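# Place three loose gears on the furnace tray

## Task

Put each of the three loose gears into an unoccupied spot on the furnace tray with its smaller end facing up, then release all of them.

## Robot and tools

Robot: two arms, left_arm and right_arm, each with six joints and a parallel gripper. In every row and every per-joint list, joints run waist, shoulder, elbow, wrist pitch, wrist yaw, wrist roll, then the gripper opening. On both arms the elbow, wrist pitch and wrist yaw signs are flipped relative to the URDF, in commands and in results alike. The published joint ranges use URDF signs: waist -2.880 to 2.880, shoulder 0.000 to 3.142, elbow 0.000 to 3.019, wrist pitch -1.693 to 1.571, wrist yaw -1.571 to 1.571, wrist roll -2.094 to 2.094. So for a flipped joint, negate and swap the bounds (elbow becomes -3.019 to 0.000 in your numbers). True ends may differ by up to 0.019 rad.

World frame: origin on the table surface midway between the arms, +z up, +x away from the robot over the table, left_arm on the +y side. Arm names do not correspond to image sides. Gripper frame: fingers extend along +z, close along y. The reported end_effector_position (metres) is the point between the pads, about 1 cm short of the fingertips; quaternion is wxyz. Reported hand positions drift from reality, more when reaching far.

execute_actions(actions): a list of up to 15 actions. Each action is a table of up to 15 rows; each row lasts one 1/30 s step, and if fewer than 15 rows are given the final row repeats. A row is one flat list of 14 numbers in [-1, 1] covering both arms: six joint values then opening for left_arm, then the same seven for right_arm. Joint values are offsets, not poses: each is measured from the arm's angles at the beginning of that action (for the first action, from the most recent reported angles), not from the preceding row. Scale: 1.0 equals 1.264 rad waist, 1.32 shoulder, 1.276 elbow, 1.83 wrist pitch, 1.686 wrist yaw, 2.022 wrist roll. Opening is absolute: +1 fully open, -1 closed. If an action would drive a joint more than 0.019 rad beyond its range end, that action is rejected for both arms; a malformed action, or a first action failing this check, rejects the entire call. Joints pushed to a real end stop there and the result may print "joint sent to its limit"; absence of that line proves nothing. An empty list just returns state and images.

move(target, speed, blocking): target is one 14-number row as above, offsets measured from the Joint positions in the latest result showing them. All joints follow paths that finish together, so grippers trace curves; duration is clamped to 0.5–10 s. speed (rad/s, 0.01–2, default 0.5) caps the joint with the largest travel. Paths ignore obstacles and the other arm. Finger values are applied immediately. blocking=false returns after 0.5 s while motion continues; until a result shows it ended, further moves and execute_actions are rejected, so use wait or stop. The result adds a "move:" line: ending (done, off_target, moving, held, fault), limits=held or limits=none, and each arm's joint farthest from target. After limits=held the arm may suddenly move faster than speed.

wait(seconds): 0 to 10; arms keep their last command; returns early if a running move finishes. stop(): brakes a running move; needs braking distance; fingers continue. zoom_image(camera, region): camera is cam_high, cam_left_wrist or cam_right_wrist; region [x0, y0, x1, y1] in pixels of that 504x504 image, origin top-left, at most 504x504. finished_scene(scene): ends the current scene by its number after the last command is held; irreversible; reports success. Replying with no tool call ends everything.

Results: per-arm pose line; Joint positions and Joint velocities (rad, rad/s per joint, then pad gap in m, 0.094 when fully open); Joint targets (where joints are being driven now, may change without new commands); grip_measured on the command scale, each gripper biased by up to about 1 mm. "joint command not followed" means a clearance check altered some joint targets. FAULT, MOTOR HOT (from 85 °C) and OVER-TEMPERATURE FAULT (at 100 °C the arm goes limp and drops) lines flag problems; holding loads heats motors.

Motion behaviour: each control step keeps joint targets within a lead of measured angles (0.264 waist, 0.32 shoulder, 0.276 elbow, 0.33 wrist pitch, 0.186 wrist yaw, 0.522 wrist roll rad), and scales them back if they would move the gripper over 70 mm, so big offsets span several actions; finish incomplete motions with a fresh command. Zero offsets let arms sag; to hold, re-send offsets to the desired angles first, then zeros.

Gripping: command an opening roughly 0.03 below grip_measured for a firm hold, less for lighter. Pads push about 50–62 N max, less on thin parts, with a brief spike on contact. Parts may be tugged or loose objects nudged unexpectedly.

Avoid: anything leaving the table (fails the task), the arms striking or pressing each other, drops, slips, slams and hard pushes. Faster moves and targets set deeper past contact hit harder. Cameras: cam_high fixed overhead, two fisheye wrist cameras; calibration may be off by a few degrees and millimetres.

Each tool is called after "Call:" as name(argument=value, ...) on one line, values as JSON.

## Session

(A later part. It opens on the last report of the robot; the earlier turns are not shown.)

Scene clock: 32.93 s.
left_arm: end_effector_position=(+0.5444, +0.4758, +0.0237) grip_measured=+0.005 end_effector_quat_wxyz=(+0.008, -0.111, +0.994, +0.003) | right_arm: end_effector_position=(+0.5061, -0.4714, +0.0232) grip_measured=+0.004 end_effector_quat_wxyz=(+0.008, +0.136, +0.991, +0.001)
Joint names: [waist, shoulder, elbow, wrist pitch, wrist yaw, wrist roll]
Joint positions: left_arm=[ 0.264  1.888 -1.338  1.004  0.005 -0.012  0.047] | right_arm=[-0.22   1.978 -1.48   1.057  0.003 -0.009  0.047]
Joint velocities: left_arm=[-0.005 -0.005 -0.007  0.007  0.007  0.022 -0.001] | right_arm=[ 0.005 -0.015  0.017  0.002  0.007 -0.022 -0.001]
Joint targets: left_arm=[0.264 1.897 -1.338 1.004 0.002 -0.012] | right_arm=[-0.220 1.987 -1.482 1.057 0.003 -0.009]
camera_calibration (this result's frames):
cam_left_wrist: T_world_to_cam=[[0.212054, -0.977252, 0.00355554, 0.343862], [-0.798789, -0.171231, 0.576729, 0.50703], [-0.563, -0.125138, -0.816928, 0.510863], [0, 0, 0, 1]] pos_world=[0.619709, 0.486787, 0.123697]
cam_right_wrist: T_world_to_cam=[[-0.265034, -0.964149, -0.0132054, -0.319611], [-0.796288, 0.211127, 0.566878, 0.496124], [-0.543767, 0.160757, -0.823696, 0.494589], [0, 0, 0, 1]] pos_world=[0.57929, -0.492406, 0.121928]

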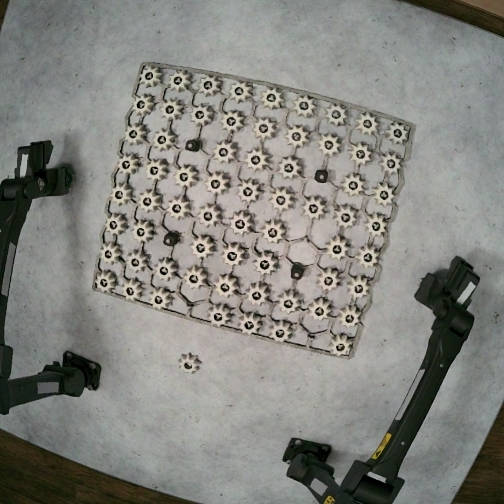

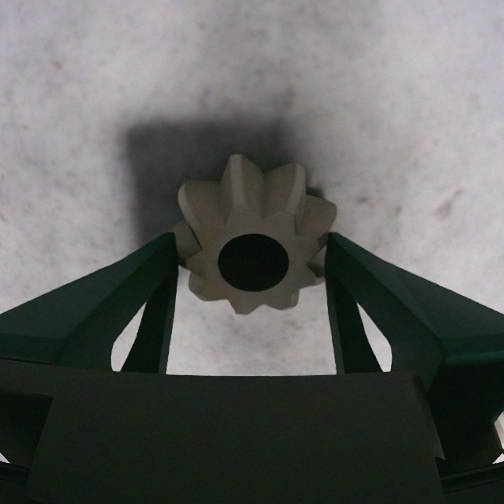

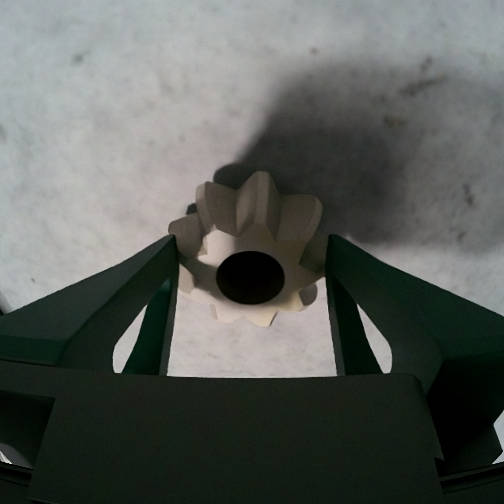

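Call:
execute_actions(actions=[[[0,0.004,0,0,0,0,0.3, 0,0.004,-0.002,0,0,0,0.3]],[[0,0.008,0.002,-0.004,0,0,0.3, 0,0.008,0.002,-0.004,0,0,0.3],[0,0.012,0.004,-0.008,0,0,0.3, 0,0.012,0.004,-0.008,0,0,0.3],[0,0.016,0.006,-0.012,0,0,0.3, 0,0.016,0.006,-0.012,0,0,0.3],[0,0.02,0.008,-0.016,0,0,0.3, 0,0.02,0.008,-0.016,0,0,0.3],[0,0.024,0.010,-0.020,0,0,0.3, 0,0.024,0.009,-0.020,0,0,0.3]]])

Scene clock: 35.00 s.
left_arm: end_effector_position=(+0.5436, +0.4756, +0.0171) grip_measured=+0.298 end_effector_quat_wxyz=(+0.010, -0.111, +0.994, +0.003) | right_arm: end_effector_position=(+0.5014, -0.4700, +0.0090) grip_measured=+0.299 end_effector_quat_wxyz=(+0.002, +0.136, +0.991, +0.002)
Joint names: [waist, shoulder, elbow, wrist pitch, wrist yaw, wrist roll]
Joint positions: left_arm=[ 0.264  1.893 -1.325  0.983  0.005 -0.012  0.061] | right_arm=[-0.22   1.991 -1.46   1.035  0.004 -0.009  0.061]
Joint velocities: left_arm=[-0.005 -0.005  0.007 -0.007 -0.037 -0.066 -0.   ] | right_arm=[-0.015 -0.015 -0.002  0.002 -0.007 -0.022 -0.   ]
Joint targets: left_arm=[0.264 1.919 -1.323 0.968 0.005 -0.012] | right_arm=[-0.220 2.009 -1.464 1.021 0.004 -0.009]
camera_calibration (this result's frames):
cam_left_wrist: T_world_to_cam=[[0.212039, -0.977255, 0.0035688, 0.343897], [-0.801149, -0.171735, 0.573296, 0.511713], [-0.559643, -0.12442, -0.819341, 0.50288], [0, 0, 0, 1]] pos_world=[0.618472, 0.486522, 0.11744]
cam_right_wrist: T_world_to_cam=[[-0.265182, -0.9641, -0.0137519, -0.319563], [-0.789856, 0.209031, 0.576571, 0.495872], [-0.552998, 0.163758, -0.816931, 0.486039], [0, 0, 0, 1]] pos_world=[0.575704, -0.491336, 0.106761]

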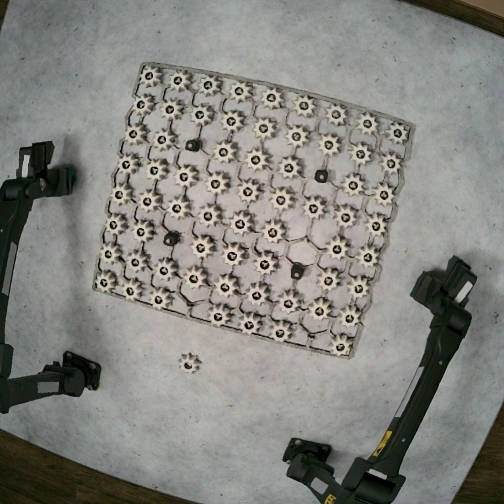

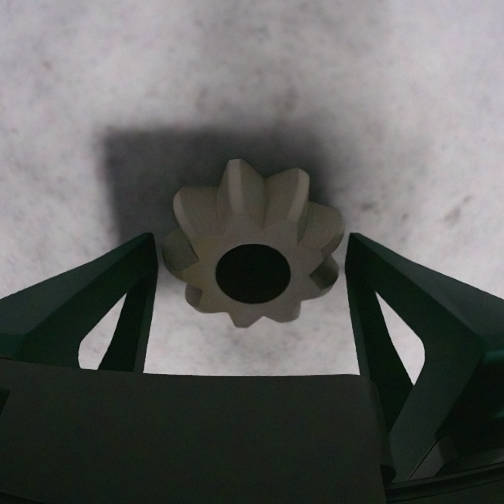

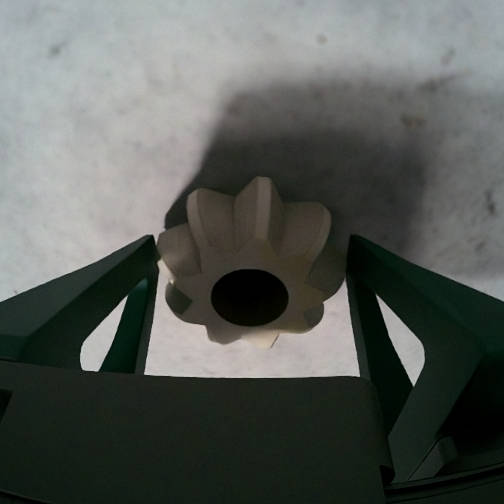

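Call:
execute_actions(actions=[[[0,0.02,0.002,-0.008,0,0,0.3, 0,0.005,-0.003,0,0,0,0.26],[0,0.023,0.004,-0.012,0,0,0.3, 0,0.005,-0.003,0,0,0,0.23],[0,0.026,0.006,-0.015,0,0,0.3, 0,0.005,-0.003,0,0,0,0.2],[0,0.026,0.006,-0.015,0,0,0.3, 0,0.005,-0.003,0,0,0,0.18],[0,0.026,0.006,-0.015,0,0,0.3, 0,0.005,-0.003,0,0,0,0.16],[0,0.026,0.006,-0.015,0,0,0.3, 0,0.005,-0.003,0,0,0,0.14],[0,0.026,0.006,-0.015,0,0,0.3, 0,0.005,-0.003,0,0,0,0.12],[0,0.026,0.006,-0.015,0,0,0.3, 0,0.005,-0.003,0,0,0,0.10],[0,0.026,0.006,-0.015,0,0,0.3, 0,0.005,-0.003,0,0,0,0.08],[0,0.026,0.006,-0.015,0,0,0.3, 0,0.005,-0.003,0,0,0,0.06],[0,0.026,0.006,-0.015,0,0,0.3, 0,0.005,-0.003,0,0,0,0.04]]])

Scene clock: 36.27 s.
left_arm: end_effector_position=(+0.5434, +0.4755, +0.0115) grip_measured=+0.298 end_effector_quat_wxyz=(+0.010, -0.111, +0.994, +0.003) | right_arm: end_effector_position=(+0.5014, -0.4700, +0.0090) grip_measured=+0.186 end_effector_quat_wxyz=(+0.002, +0.136, +0.991, +0.002)
Joint names: [waist, shoulder, elbow, wrist pitch, wrist yaw, wrist roll]
Joint positions: left_arm=[ 0.264  1.9   -1.32   0.97   0.005 -0.012  0.061] | right_arm=[-0.22   1.991 -1.46   1.035  0.004 -0.009  0.056]
Joint velocities: left_arm=[ 0.005 -0.005 -0.002  0.017 -0.022 -0.007 -0.001] | right_arm=[ 0.005 -0.015  0.012 -0.002 -0.007 -0.037  0.001]
Joint targets: left_arm=[0.264 1.927 -1.318 0.955 0.005 -0.012] | right_arm=[-0.220 1.998 -1.464 1.035 0.004 -0.009]
camera_calibration (this result's frames):
cam_left_wrist: T_world_to_cam=[[0.21204, -0.977254, 0.0035676, 0.343917], [-0.800935, -0.171689, 0.573608, 0.514595], [-0.559949, -0.124486, -0.819122, 0.498382], [0, 0, 0, 1]] pos_world=[0.618301, 0.486486, 0.111833]
cam_right_wrist: T_world_to_cam=[[-0.265182, -0.9641, -0.0137519, -0.319563], [-0.789856, 0.209031, 0.576571, 0.495872], [-0.552998, 0.163758, -0.816931, 0.486039], [0, 0, 0, 1]] pos_world=[0.575704, -0.491336, 0.106761]

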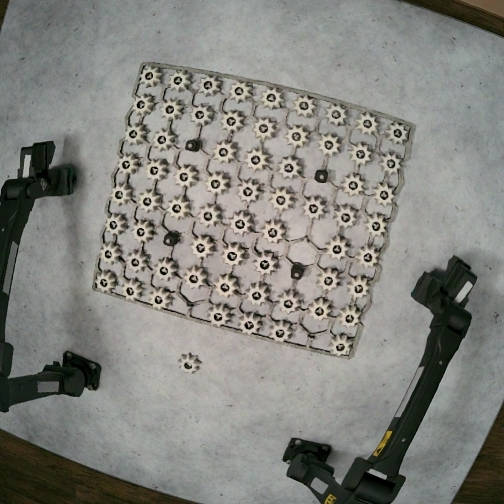

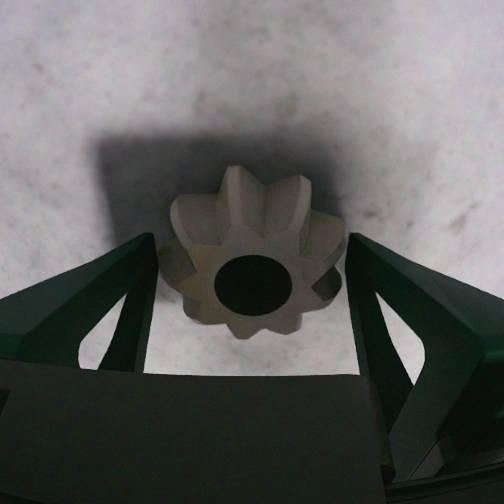

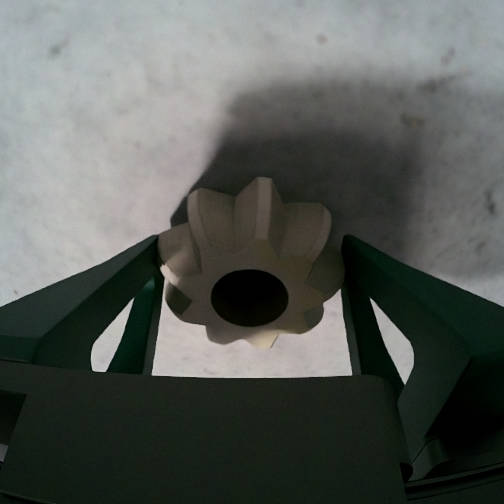

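Call:
execute_actions(actions=[[[0,0.006,0,0,0,0,0.27, 0,0.005,-0.003,0,0,0,0.15],[0,0.006,0,0,0,0,0.25, 0,0.005,-0.003,0,0,0,0.15],[0,0.006,0,0,0,0,0.23, 0,0.005,-0.003,0,0,0,0.15],[0,0.006,0,0,0,0,0.21, 0,0.005,-0.003,0,0,0,0.15],[0,0.006,0,0,0,0,0.20, 0,0.005,-0.003,0,0,0,0.15],[0,0.006,0,0,0,0,0.19, 0,0.005,-0.003,0,0,0,0.15],[0,0.006,0,0,0,0,0.18, 0,0.005,-0.003,0,0,0,0.15],[0,0.006,0,0,0,0,0.17, 0,0.005,-0.003,0,0,0,0.15],[0,0.006,0,0,0,0,0.16, 0,0.005,-0.003,0,0,0,0.15],[0,0.006,0,0,0,0,0.15, 0,0.005,-0.003,0,0,0,0.15],[0,0.006,0,0,0,0,0.14, 0,0.005,-0.003,0,0,0,0.15]]])

Scene clock: 37.23 s.
left_arm: end_effector_position=(+0.5433, +0.4757, +0.0115) grip_measured=+0.175 end_effector_quat_wxyz=(+0.010, -0.111, +0.994, +0.004) | right_arm: end_effector_position=(+0.5014, -0.4700, +0.0090) grip_measured=+0.186 end_effector_quat_wxyz=(+0.002, +0.136, +0.991, +0.002)
Joint names: [waist, shoulder, elbow, wrist pitch, wrist yaw, wrist roll]
Joint positions: left_arm=[ 0.264  1.9   -1.32   0.97   0.005 -0.012  0.055] | right_arm=[-0.22   1.991 -1.46   1.035  0.004 -0.009  0.056]
Joint velocities: left_arm=[-0.015  0.005  0.012  0.032 -0.007  0.022 -0.001] | right_arm=[-0.024 -0.005  0.002  0.012 -0.022  0.007  0.   ]
Joint targets: left_arm=[0.264 1.908 -1.320 0.970 0.005 -0.012] | right_arm=[-0.220 1.998 -1.464 1.035 0.004 -0.009]
camera_calibration (this result's frames):
cam_left_wrist: T_world_to_cam=[[0.212056, -0.977253, 0.00280481, 0.344048], [-0.800841, -0.17213, 0.573608, 0.514753], [-0.560077, -0.123883, -0.819125, 0.498167], [0, 0, 0, 1]] pos_world=[0.618289, 0.48654, 0.11183]
cam_right_wrist: T_world_to_cam=[[-0.265182, -0.9641, -0.0137519, -0.319563], [-0.789856, 0.209031, 0.576571, 0.495872], [-0.552998, 0.163758, -0.816931, 0.486039], [0, 0, 0, 1]] pos_world=[0.575704, -0.491336, 0.106761]

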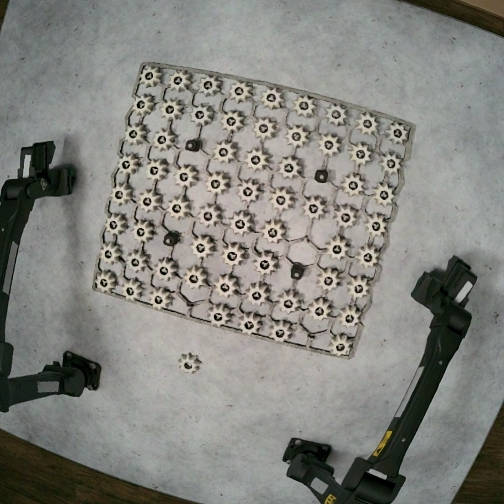

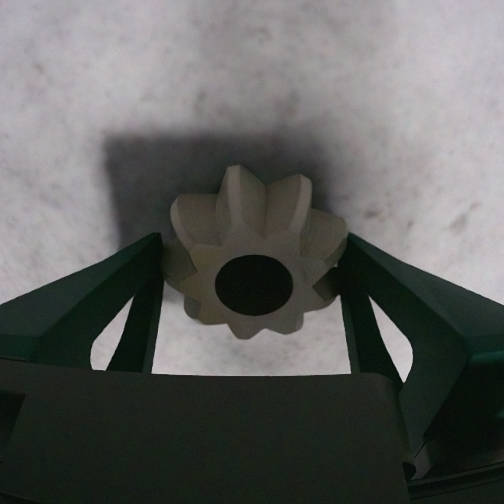

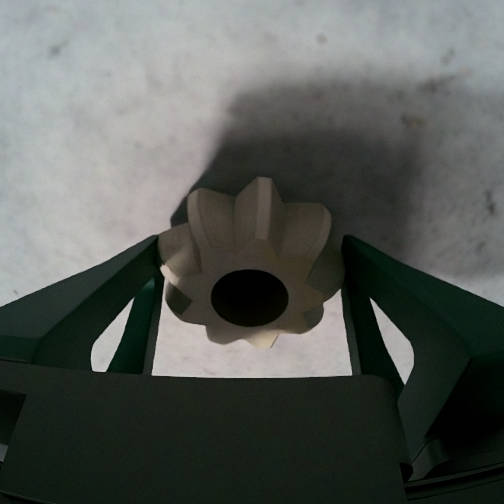

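Call:
move(target=[0,-0.0977,-0.148,0.1477,0,0,0.14, 0,-0.0975,-0.1367,0.1338,0,0,0.15], speed=0.3)

Scene clock: 39.23 s.
left_arm: end_effector_position=(+0.5423, +0.4754, +0.1065) grip_measured=+0.175 end_effector_quat_wxyz=(-0.004, -0.111, +0.994, +0.002) | right_arm: end_effector_position=(+0.4999, -0.4695, +0.1040) grip_measured=+0.186 end_effector_quat_wxyz=(-0.006, +0.136, +0.991, +0.003)
Joint names: [waist, shoulder, elbow, wrist pitch, wrist yaw, wrist roll]
Joint positions: left_arm=[ 0.264  1.803 -1.453  1.229  0.005 -0.012  0.055] | right_arm=[-0.22   1.895 -1.581  1.269  0.004 -0.009  0.056]
Joint velocities: left_arm=[ 0.005 -0.005  0.007  0.012  0.007 -0.051  0.   ] | right_arm=[-0.005 -0.005 -0.007  0.012 -0.081  0.022 -0.001]
Joint targets: left_arm=[0.264 1.772 -1.509 1.241 0.005 -0.012] | right_arm=[-0.220 1.863 -1.634 1.280 0.004 -0.009]
move: off_target (left_arm, right_arm); limits=none; left_arm: farthest joint: the elbow, 0.056 radians from its target (0.189 radians at the start); right_arm: farthest joint: the elbow, 0.054 radians from its target (0.175 radians at the start)
camera_calibration (this result's frames):
cam_left_wrist: T_world_to_cam=[[0.212133, -0.977237, 0.00271301, 0.343745], [-0.784466, -0.168631, 0.596806, 0.44642], [-0.582763, -0.128731, -0.802381, 0.588166], [0, 0, 0, 1]] pos_world=[0.620043, 0.486915, 0.204575]
cam_right_wrist: T_world_to_cam=[[-0.265395, -0.964038, -0.0139724, -0.318076], [-0.780883, 0.206428, 0.589583, 0.432756], [-0.565497, 0.167383, -0.807587, 0.569734], [0, 0, 0, 1]] pos_world=[0.575699, -0.491335, 0.20052]

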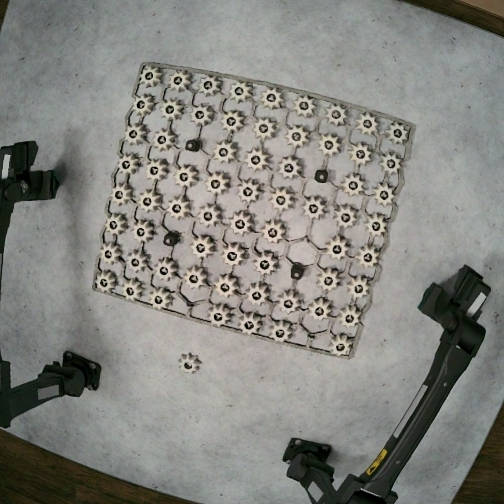

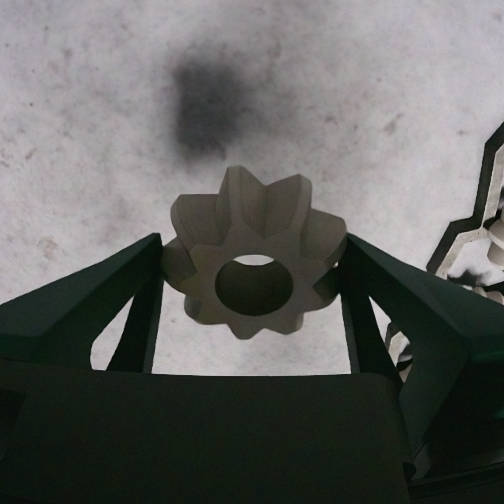

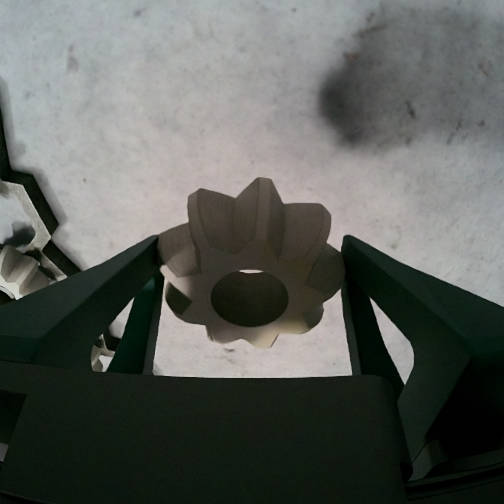

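Call:
move(target=[-0.7706,-0.262,0.237,0,0,0.02,0.14, 0.446,0.064,-0.2035,0.074,0,-0.254,0.15], speed=0.6)

Scene clock: 45.53 s.
left_arm: end_effector_position=(+0.3206, +0.0726, +0.1366) grip_measured=+0.175 end_effector_quat_wxyz=(-0.003, +0.385, +0.923, +0.003) | right_arm: end_effector_position=(+0.5324, -0.1389, +0.1310) grip_measured=+0.185 end_effector_quat_wxyz=(-0.010, -0.391, +0.920, +0.003)
Joint names: [waist, shoulder, elbow, wrist pitch, wrist yaw, wrist roll]
Joint positions: left_arm=[-0.721  1.493 -1.143  1.229  0.004  0.017  0.055] | right_arm=[ 0.353  1.974 -1.776  1.392  0.004 -0.512  0.056]
Joint velocities: left_arm=[-0.005 -0.005  0.012 -0.007 -0.037  0.007 -0.   ] | right_arm=[-0.005 -0.005  0.012  0.017 -0.007  0.022  0.001]
Joint targets: left_arm=[-0.710 1.457 -1.151 1.229 0.005 0.029] | right_arm=[0.343 1.979 -1.840 1.404 0.004 -0.523]
move: off_target (left_arm, right_arm); limits=none; left_arm: farthest joint: the shoulder, 0.036 radians from its target (0.346 radians at the start); right_arm: farthest joint: the elbow, 0.065 radians from its target (0.261 radians at the start)
camera_calibration (this result's frames):
cam_left_wrist: T_world_to_cam=[[-0.716684, -0.697383, 0.00446926, 0.274261], [-0.557775, 0.577035, 0.596588, 0.0597798], [-0.41863, 0.425073, -0.802535, 0.33849], [0, 0, 0, 1]] pos_world=[0.371604, 0.0128867, 0.234761]
cam_right_wrist: T_world_to_cam=[[0.722286, -0.691211, -0.0230292, -0.47708], [-0.547239, -0.591569, 0.592095, 0.138446], [-0.422885, -0.415059, -0.805539, 0.397497], [0, 0, 0, 1]] pos_world=[0.588447, -0.0828777, 0.22724]

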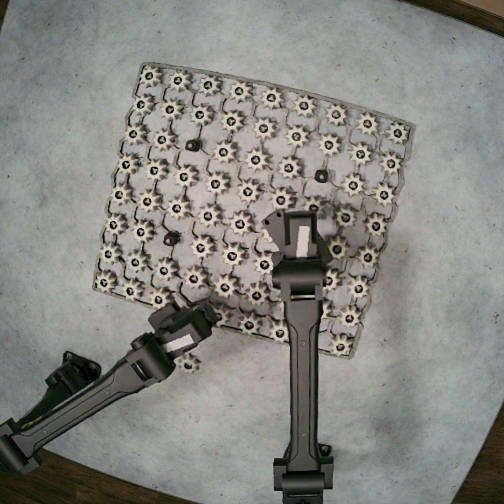

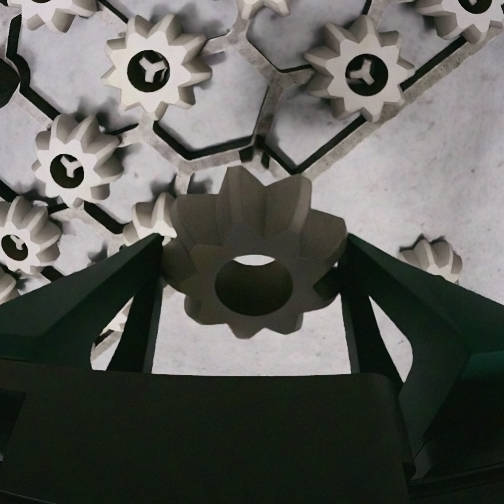

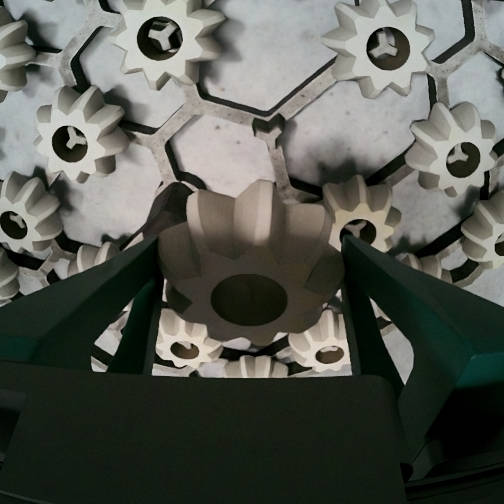

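Call:
zoom_image(camera="cam_right_wrist", region=[200, 70, 340, 210])

Call:
zoom_image(camera="cam_left_wrist", region=[190, 80, 330, 220])

Region (200, 70, 340, 210) of cam_right_wrist's 504x504 image, scaled by 3.600, with more detail than that image has.

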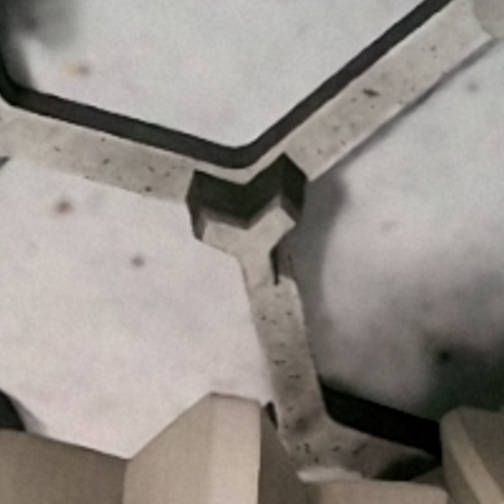

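Region (190, 80, 330, 220) of cam_left_wrist's 504x504 image, scaled by 3.600, with more detail than that image has.

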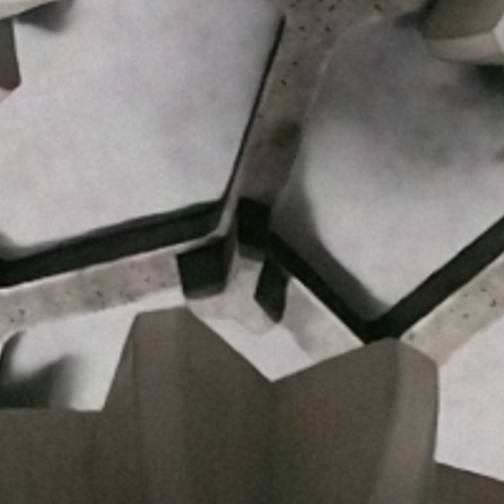

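Call:
move(target=[-0.0146,-0.050,0.057,-0.038,0,0,0.14, -0.014,0.0244,0.038,-0.0572,0,0,0.15], speed=0.2)

Scene clock: 49.53 s.
left_arm: end_effector_position=(+0.3058, +0.0830, +0.1192) grip_measured=+0.175 end_effector_quat_wxyz=(-0.001, +0.388, +0.922, +0.003) | right_arm: end_effector_position=(+0.5335, -0.1438, +0.0874) grip_measured=+0.185 end_effector_quat_wxyz=(-0.013, -0.387, +0.922, +0.003)
Joint names: [waist, shoulder, elbow, wrist pitch, wrist yaw, wrist roll]
Joint positions: left_arm=[-0.728  1.463 -1.062  1.174  0.004  0.017  0.055] | right_arm=[ 0.344  2.007 -1.71   1.3    0.004 -0.513  0.056]
Joint velocities: left_arm=[ 0.005  0.005 -0.007  0.002 -0.007 -0.081 -0.   ] | right_arm=[-0.005 -0.015  0.007 -0.002  0.022  0.037 -0.   ]
Joint targets: left_arm=[-0.739 1.427 -1.071 1.159 0.004 0.017] | right_arm=[0.335 2.006 -1.727 1.287 0.004 -0.513]
move: off_target (left_arm); limits=none; left_arm: farthest joint: the shoulder, 0.036 radians from its target (0.066 radians at the start); right_arm: farthest joint: the elbow, 0.017 radians from its target (0.048 radians at the start)
camera_calibration (this result's frames):
cam_left_wrist: T_world_to_cam=[[-0.721731, -0.69216, 0.00438221, 0.272115], [-0.555029, 0.582501, 0.593831, 0.0549907], [-0.413578, 0.426154, -0.804578, 0.312471], [0, 0, 0, 1]] pos_world=[0.356147, 0.0231539, 0.21756]
cam_right_wrist: T_world_to_cam=[[0.716828, -0.696748, -0.0264361, -0.47988], [-0.547815, -0.586248, 0.596834, 0.162577], [-0.431341, -0.413346, -0.801929, 0.365246], [0, 0, 0, 1]] pos_world=[0.590599, -0.0880726, 0.183183]

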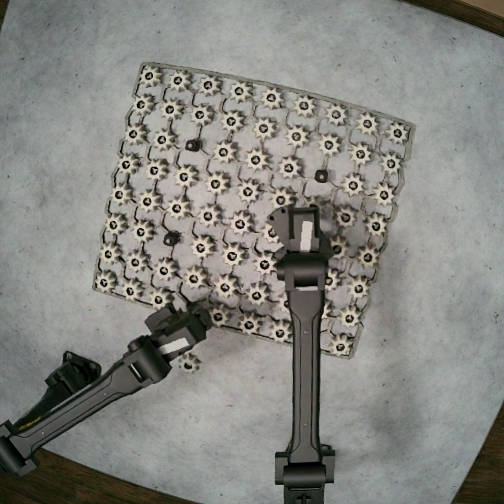

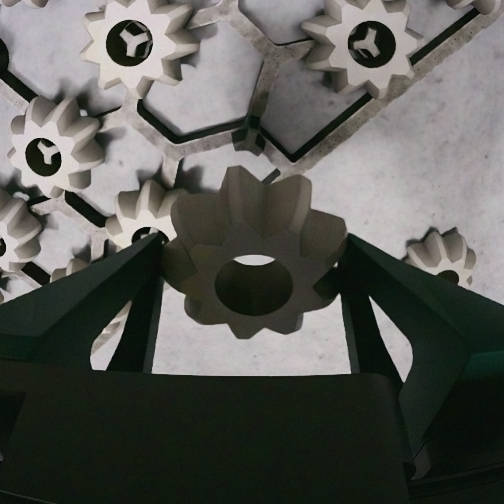

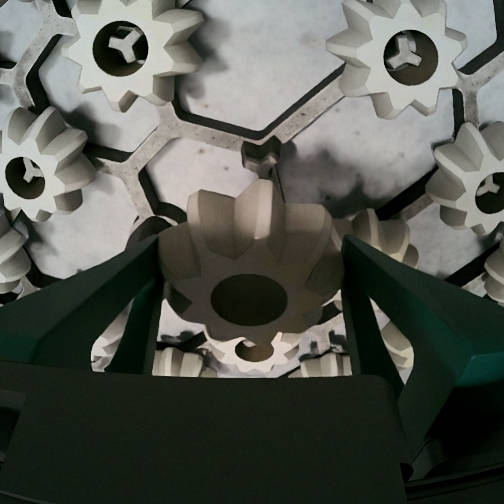

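Call:
zoom_image(camera="cam_right_wrist", region=[200, 100, 320, 220])

Call:
zoom_image(camera="cam_left_wrist", region=[190, 70, 310, 190])

Region (200, 100, 320, 220) of cam_right_wrist's 504x504 image, scaled by 4.200, with more detail than that image has.

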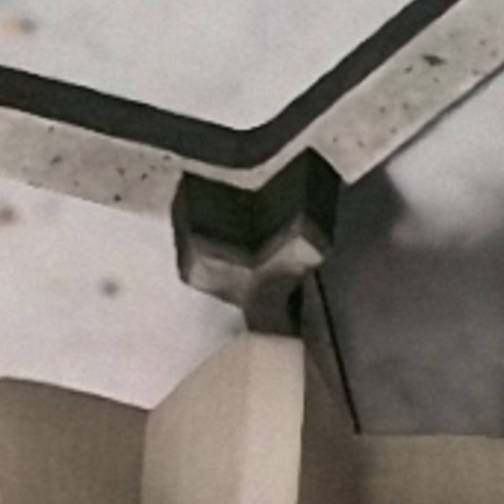

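Region (190, 70, 310, 190) of cam_left_wrist's 504x504 image, scaled by 4.200, with more detail than that image has.

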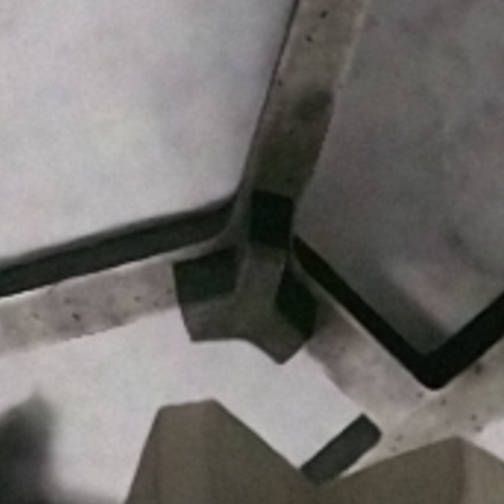

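Call:
move(target=[0.011,0.091,0.081,-0.1246,0,0,0.14, 0,0.0316,0.0383,-0.0747,0,0,0.15], speed=0.2)

Scene clock: 53.70 s.
left_arm: end_effector_position=(+0.3068, +0.0829, +0.0416) grip_measured=+0.174 end_effector_quat_wxyz=(-0.002, +0.388, +0.922, +0.003) | right_arm: end_effector_position=(+0.5371, -0.1428, +0.0415) grip_measured=+0.185 end_effector_quat_wxyz=(-0.003, -0.387, +0.922, +0.002)
Joint names: [waist, shoulder, elbow, wrist pitch, wrist yaw, wrist roll]
Joint positions: left_arm=[-0.726  1.573 -0.954  0.958  0.004  0.017  0.055] | right_arm=[ 0.344  2.047 -1.647  1.177  0.004 -0.513  0.056]
Joint velocities: left_arm=[-0.015 -0.005  0.012 -0.002 -0.037 -0.066  0.   ] | right_arm=[-0.005 -0.015 -0.002 -0.012 -0.022  0.007  0.   ]
Joint targets: left_arm=[-0.714 1.583 -0.958 0.946 0.004 0.017] | right_arm=[0.344 2.049 -1.662 1.164 0.004 -0.513]
move: done; limits=none; left_arm: farthest joint: the waist, 0.012 radians from its target (0.014 radians at the start); right_arm: farthest joint: the elbow, 0.014 radians from its target (0.049 radians at the start)
camera_calibration (this result's frames):
cam_left_wrist: T_world_to_cam=[[-0.720668, -0.693266, 0.00443058, 0.272849], [-0.555111, 0.580857, 0.595364, 0.101795], [-0.415319, 0.4266, -0.803444, 0.250988], [0, 0, 0, 1]] pos_world=[0.357381, 0.0229575, 0.139841]
cam_right_wrist: T_world_to_cam=[[0.717245, -0.696628, -0.0164359, -0.483581], [-0.559268, -0.58957, 0.582774, 0.198816], [-0.415667, -0.4088, -0.812468, 0.323131], [0, 0, 0, 1]] pos_world=[0.592352, -0.0875643, 0.13872]

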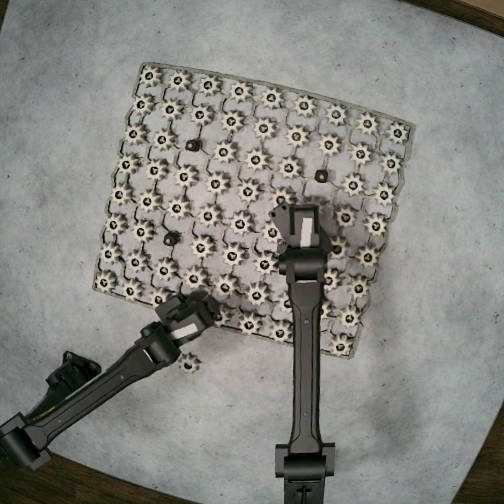

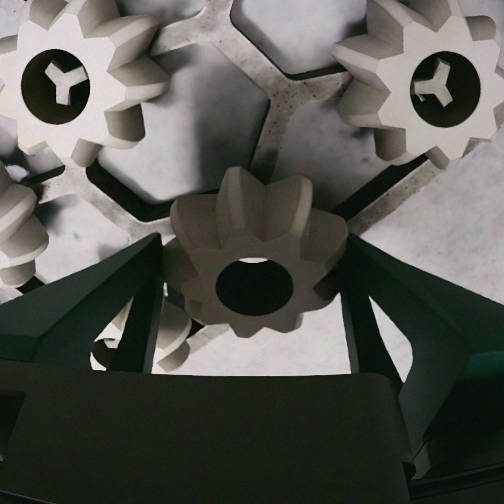

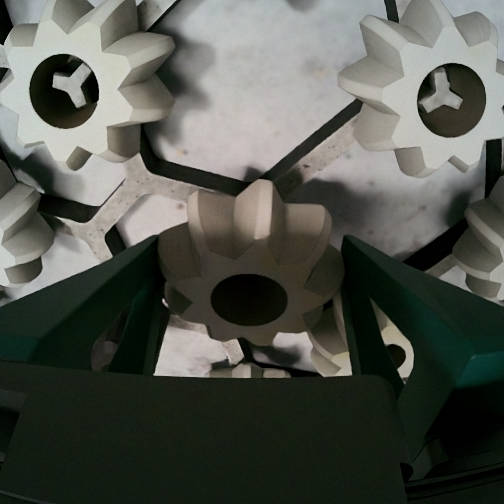

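Call:
move(target=[0.0063,0.027,0.0077,-0.0254,0,0,0.14, 0,0.0128,-0.0017,-0.021,0,0,0.15], speed=0.06)

Scene clock: 55.80 s.
left_arm: end_effector_position=(+0.3075, +0.0825, +0.0297) grip_measured=+0.174 end_effector_quat_wxyz=(-0.002, +0.388, +0.922, +0.003) | right_arm: end_effector_position=(+0.5379, -0.1425, +0.0298) grip_measured=+0.185 end_effector_quat_wxyz=(-0.002, -0.387, +0.922, +0.002)
Joint names: [waist, shoulder, elbow, wrist pitch, wrist yaw, wrist roll]
Joint positions: left_arm=[-0.726  1.594 -0.942  0.924  0.005  0.017  0.055] | right_arm=[ 0.344  2.06  -1.636  1.151  0.004 -0.513  0.056]
Joint velocities: left_arm=[-0.005  0.005 -0.007 -0.002  0.022 -0.007 -0.001] | right_arm=[-0.015 -0.005 -0.012 -0.012  0.022 -0.051 -0.   ]
Joint targets: left_arm=[-0.718 1.608 -0.944 0.912 0.004 0.017] | right_arm=[0.344 2.063 -1.649 1.139 0.004 -0.513]
move: done; limits=none; left_arm: farthest joint: the shoulder, 0.014 radians from its target (0.036 radians at the start); right_arm: farthest joint: the elbow, 0.013 radians from its target (0.002 radians at the start)
camera_calibration (this result's frames):
cam_left_wrist: T_world_to_cam=[[-0.720677, -0.693263, 0.00327688, 0.273153], [-0.555747, 0.580536, 0.595083, 0.109663], [-0.414452, 0.427042, -0.803657, 0.241541], [0, 0, 0, 1]] pos_world=[0.357907, 0.0225555, 0.127963]
cam_right_wrist: T_world_to_cam=[[0.717274, -0.696619, -0.0154921, -0.484209], [-0.560335, -0.589879, 0.581435, 0.20676], [-0.414177, -0.408368, -0.813445, 0.313322], [0, 0, 0, 1]] pos_world=[0.592936, -0.087395, 0.127151]

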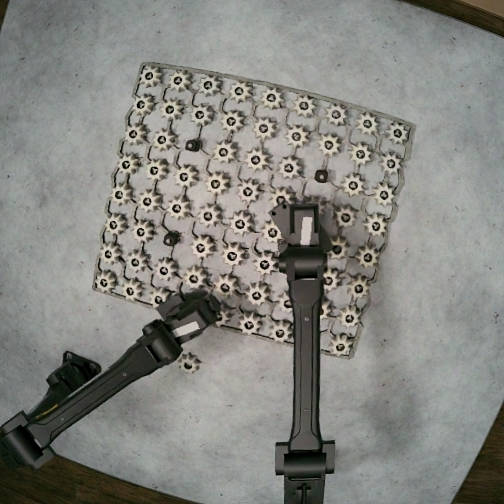

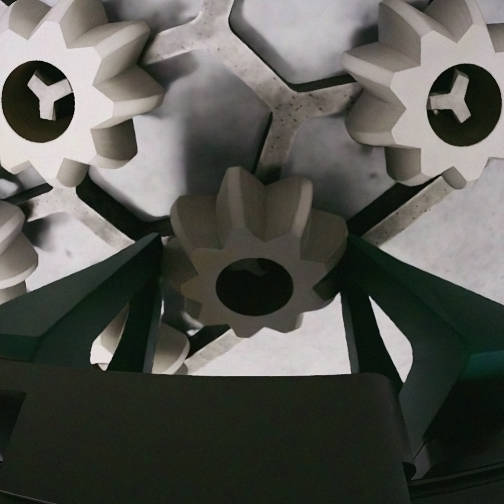

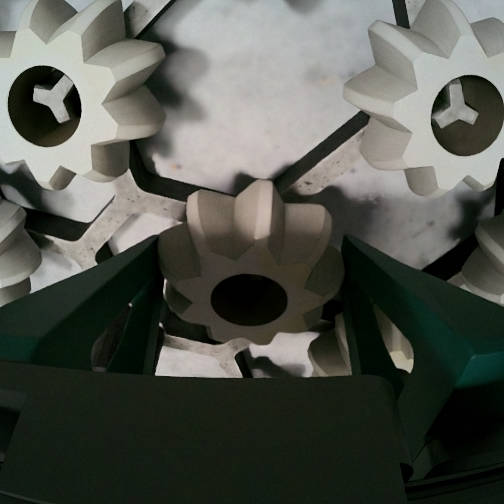

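Call:
zoom_image(camera="cam_left_wrist", region=[200, 240, 310, 330])

Call:
zoom_image(camera="cam_right_wrist", region=[195, 250, 305, 340])

Region (200, 240, 310, 330) of cam_left_wrist's 504x504 image, scaled by 4.582, with more detail than that image has; it fills the top 412 rows of this view, and the rest is white.

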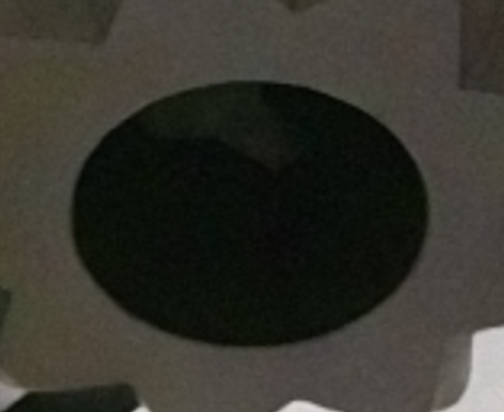

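Region (195, 250, 305, 340) of cam_right_wrist's 504x504 image, scaled by 4.582, with more detail than that image has; it fills the top 412 rows of this view, and the rest is white.

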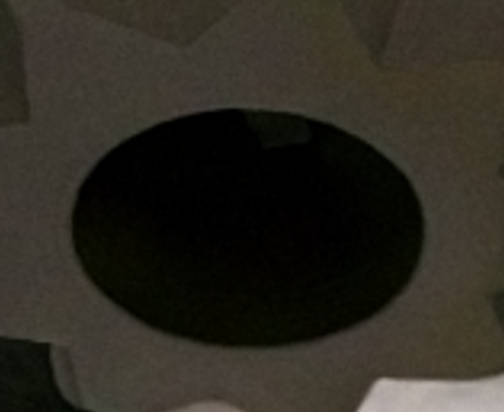

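Call:
move(target=[0.0063,0.021,0.0056,-0.019,0,0,0.14, 0,0.0087,-0.0035,-0.0158,0,0,0.15], speed=0.04)

Scene clock: 57.57 s.
left_arm: end_effector_position=(+0.3076, +0.0826, +0.0275) grip_measured=+0.174 end_effector_quat_wxyz=(+0.000, +0.388, +0.922, +0.003) | right_arm: end_effector_position=(+0.5382, -0.1425, +0.0257) grip_measured=+0.185 end_effector_quat_wxyz=(+0.000, -0.387, +0.922, +0.002)
Joint names: [waist, shoulder, elbow, wrist pitch, wrist yaw, wrist roll]
Joint positions: left_arm=[-0.726  1.596 -0.936  0.913  0.006  0.017  0.055] | right_arm=[ 0.344  2.063 -1.629  1.137  0.004 -0.513  0.056]
Joint velocities: left_arm=[-0.005 -0.005 -0.002 -0.002  0.022  0.051 -0.001] | right_arm=[-0.005  0.015  0.007 -0.007  0.037 -0.051 -0.001]
Joint targets: left_arm=[-0.718 1.622 -0.935 0.889 0.005 0.017] | right_arm=[0.344 2.071 -1.640 1.122 0.004 -0.513]
move: off_target (left_arm); limits=none; left_arm: farthest joint: the shoulder, 0.026 radians from its target (0.027 radians at the start); right_arm: farthest joint: the wrist pitch, 0.015 radians from its target (0.029 radians at the start)
camera_calibration (this result's frames):
cam_left_wrist: T_world_to_cam=[[-0.720689, -0.693254, 0.00240772, 0.273318], [-0.557834, 0.581965, 0.591724, 0.111591], [-0.411616, 0.425106, -0.806137, 0.239131], [0, 0, 0, 1]] pos_world=[0.357657, 0.0228805, 0.126083]
cam_right_wrist: T_world_to_cam=[[0.717337, -0.696601, -0.0132267, -0.484538], [-0.562884, -0.590619, 0.578214, 0.210735], [-0.410596, -0.407329, -0.815778, 0.308461], [0, 0, 0, 1]] pos_world=[0.592849, -0.0874201, 0.123378]

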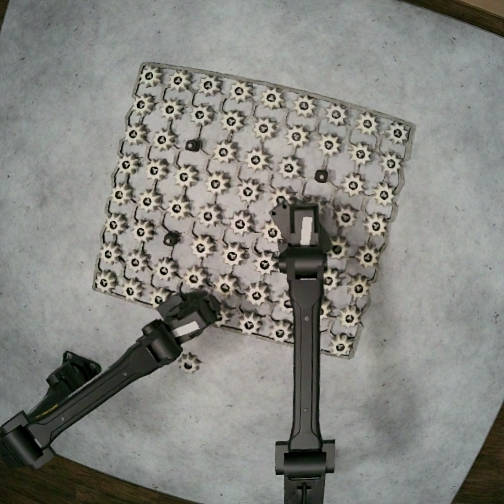

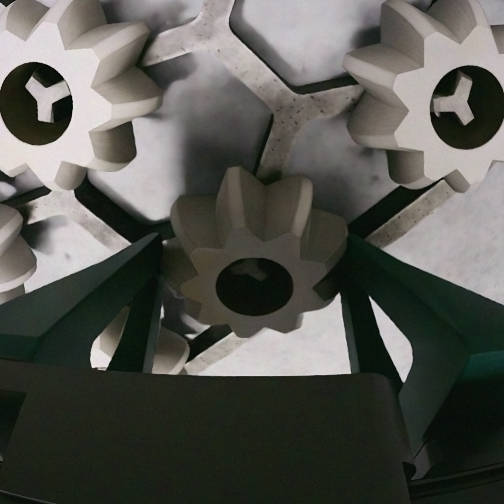

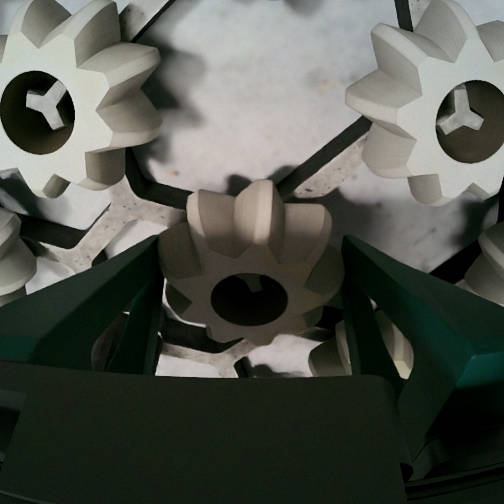

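Call:
zoom_image(camera="cam_left_wrist", region=[200, 240, 310, 330])

Call:
zoom_image(camera="cam_right_wrist", region=[195, 250, 305, 340])

Region (200, 240, 310, 330) of cam_left_wrist's 504x504 image, scaled by 4.582, with more detail than that image has; it fills the top 412 rows of this view, and the rest is white.

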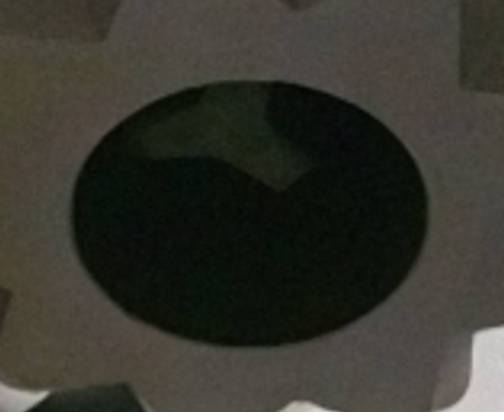

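Region (195, 250, 305, 340) of cam_right_wrist's 504x504 image, scaled by 4.582, with more detail than that image has; it fills the top 412 rows of this view, and the rest is white.

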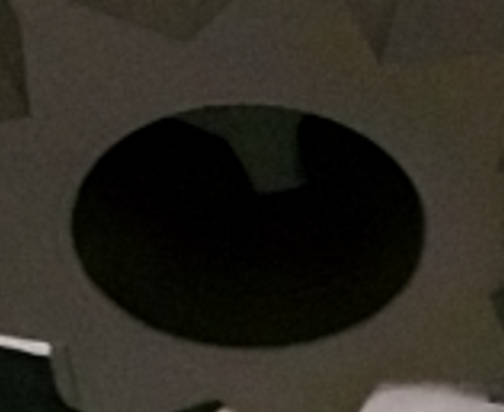

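Call:
execute_actions(actions=[[[0.006,0.020,0.001,-0.010,0,0,0.14, 0,0.006,-0.008,-0.008,0,0,0.15],[0.006,0.022,0.002,-0.012,0,0,0.14, 0,0.007,-0.007,-0.010,0,0,0.15],[0.006,0.024,0.003,-0.014,0,0,0.14, 0,0.008,-0.006,-0.012,0,0,0.15],[0.006,0.026,0.004,-0.016,0,0,0.14, 0,0.009,-0.005,-0.013,0,0,0.15],[0.006,0.027,0.005,-0.017,0,0,0.14, 0,0.010,-0.004,-0.014,0,0,0.15],[0.006,0.028,0.006,-0.018,0,0,0.14, 0,0.011,-0.003,-0.015,0,0,0.15],[0.006,0.029,0.006,-0.019,0,0,0.14, 0,0.012,-0.002,-0.016,0,0,0.15],[0.006,0.029,0.006,-0.020,0,0,0.14, 0,0.012,-0.002,-0.017,0,0,0.15]]])

Scene clock: 59.37 s.
left_arm: end_effector_position=(+0.3076, +0.0827, +0.0270) grip_measured=+0.174 end_effector_quat_wxyz=(+0.000, +0.388, +0.922, +0.003) | right_arm: end_effector_position=(+0.5386, -0.1423, +0.0244) grip_measured=+0.185 end_effector_quat_wxyz=(+0.002, -0.387, +0.922, +0.002)
Joint names: [waist, shoulder, elbow, wrist pitch, wrist yaw, wrist roll]
Joint positions: left_arm=[-0.726  1.597 -0.936  0.911  0.006  0.017  0.055] | right_arm=[ 0.344  2.063 -1.625  1.129  0.004 -0.513  0.056]
Joint velocities: left_arm=[-0.005 -0.005  0.002  0.007 -0.022 -0.125 -0.   ] | right_arm=[ 0.015 -0.005 -0.002  0.012 -0.037 -0.125 -0.001]
Joint targets: left_arm=[-0.719 1.634 -0.929 0.877 0.006 0.017] | right_arm=[0.344 2.079 -1.631 1.106 0.004 -0.513]
camera_calibration (this result's frames):
cam_left_wrist: T_world_to_cam=[[-0.720691, -0.693254, 0.00201669, 0.273397], [-0.558153, 0.581964, 0.591425, 0.112023], [-0.411181, 0.425109, -0.806358, 0.238598], [0, 0, 0, 1]] pos_world=[0.357667, 0.02291, 0.125591]
cam_right_wrist: T_world_to_cam=[[0.717386, -0.696581, -0.0114813, -0.484771], [-0.565146, -0.591505, 0.575093, 0.212987], [-0.40739, -0.406075, -0.818007, 0.306121], [0, 0, 0, 1]] pos_world=[0.592847, -0.0873912, 0.122356]

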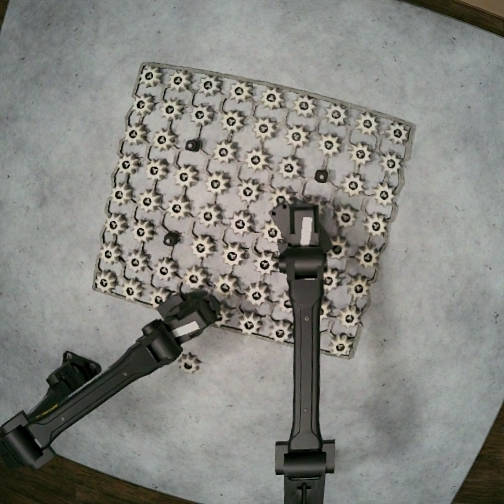

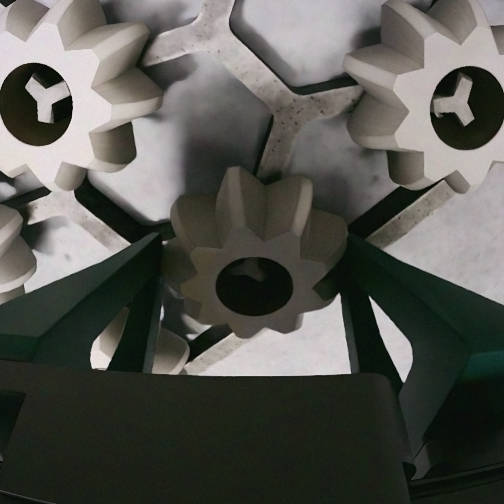

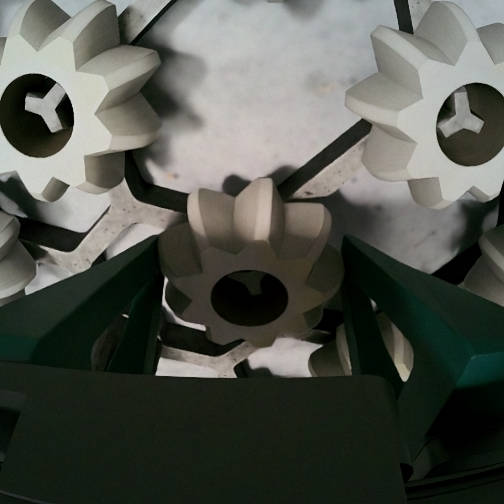

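Call:
execute_actions(actions=[[[0,0,0,0,0,0,0.14, 0,0,-0.006,0,0,0,0.15],[0,0,0,0,0,0,0.14, 0,0,-0.006,0,0,0,0.15],[0,0,0,0,0,0,0.14, 0,0,-0.006,0,0,0,0.15],[0,0,0,0,0,0,0.17, 0,0,-0.006,0,0,0,0.18],[0,0,0,0,0,0,0.2, 0,0,-0.006,0,0,0,0.21],[0,0,0,0,0,0,0.24, 0,0,-0.006,0,0,0,0.25],[0,0,0,0,0,0,0.28, 0,0,-0.006,0,0,0,0.29],[0,0,0,0,0,0,0.33, 0,0,-0.006,0,0,0,0.33]]])

Scene clock: 60.57 s.
left_arm: end_effector_position=(+0.3077, +0.0829, +0.0270) grip_measured=+0.328 end_effector_quat_wxyz=(+0.001, +0.388, +0.922, +0.004) | right_arm: end_effector_position=(+0.5386, -0.1423, +0.0244) grip_measured=+0.329 end_effector_quat_wxyz=(+0.002, -0.387, +0.922, +0.002)
Joint names: [waist, shoulder, elbow, wrist pitch, wrist yaw, wrist roll]
Joint positions: left_arm=[-0.726  1.597 -0.936  0.912  0.007  0.017  0.062] | right_arm=[ 0.344  2.063 -1.625  1.129  0.004 -0.513  0.062]
Joint velocities: left_arm=[-0.005 -0.015 -0.002  0.017 -0.007 -0.037 -0.001] | right_arm=[-0.005 -0.024 -0.007  0.002 -0.037 -0.007 -0.001]
Joint targets: left_arm=[-0.726 1.597 -0.936 0.911 0.006 0.017] | right_arm=[0.344 2.063 -1.633 1.129 0.004 -0.513]
camera_calibration (this result's frames):
cam_left_wrist: T_world_to_cam=[[-0.720693, -0.693254, 0.000882317, 0.273622], [-0.558467, 0.581325, 0.591756, 0.112083], [-0.41075, 0.425982, -0.806116, 0.23833], [0, 0, 0, 1]] pos_world=[0.357686, 0.0230091, 0.125554]
cam_right_wrist: T_world_to_cam=[[0.717386, -0.696581, -0.0114813, -0.484771], [-0.565146, -0.591505, 0.575093, 0.212987], [-0.40739, -0.406075, -0.818007, 0.306121], [0, 0, 0, 1]] pos_world=[0.592847, -0.0873912, 0.122356]

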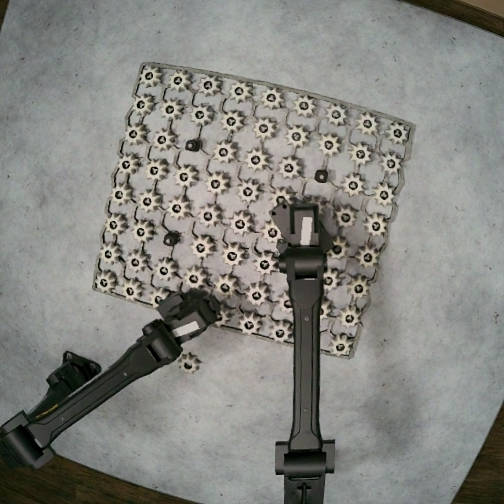

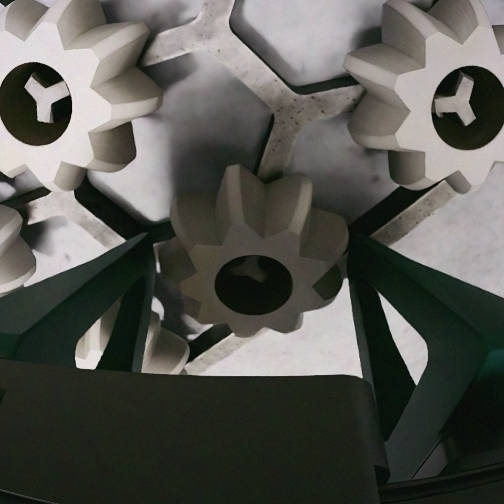

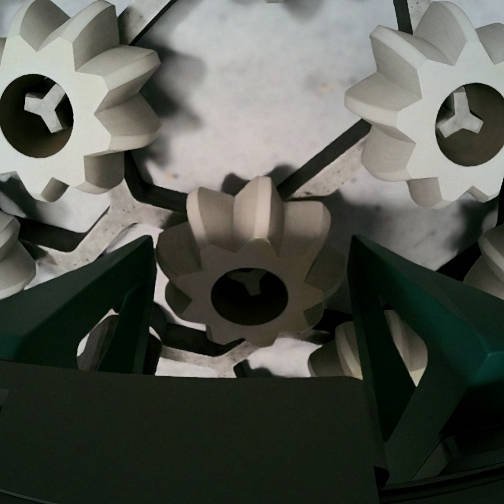

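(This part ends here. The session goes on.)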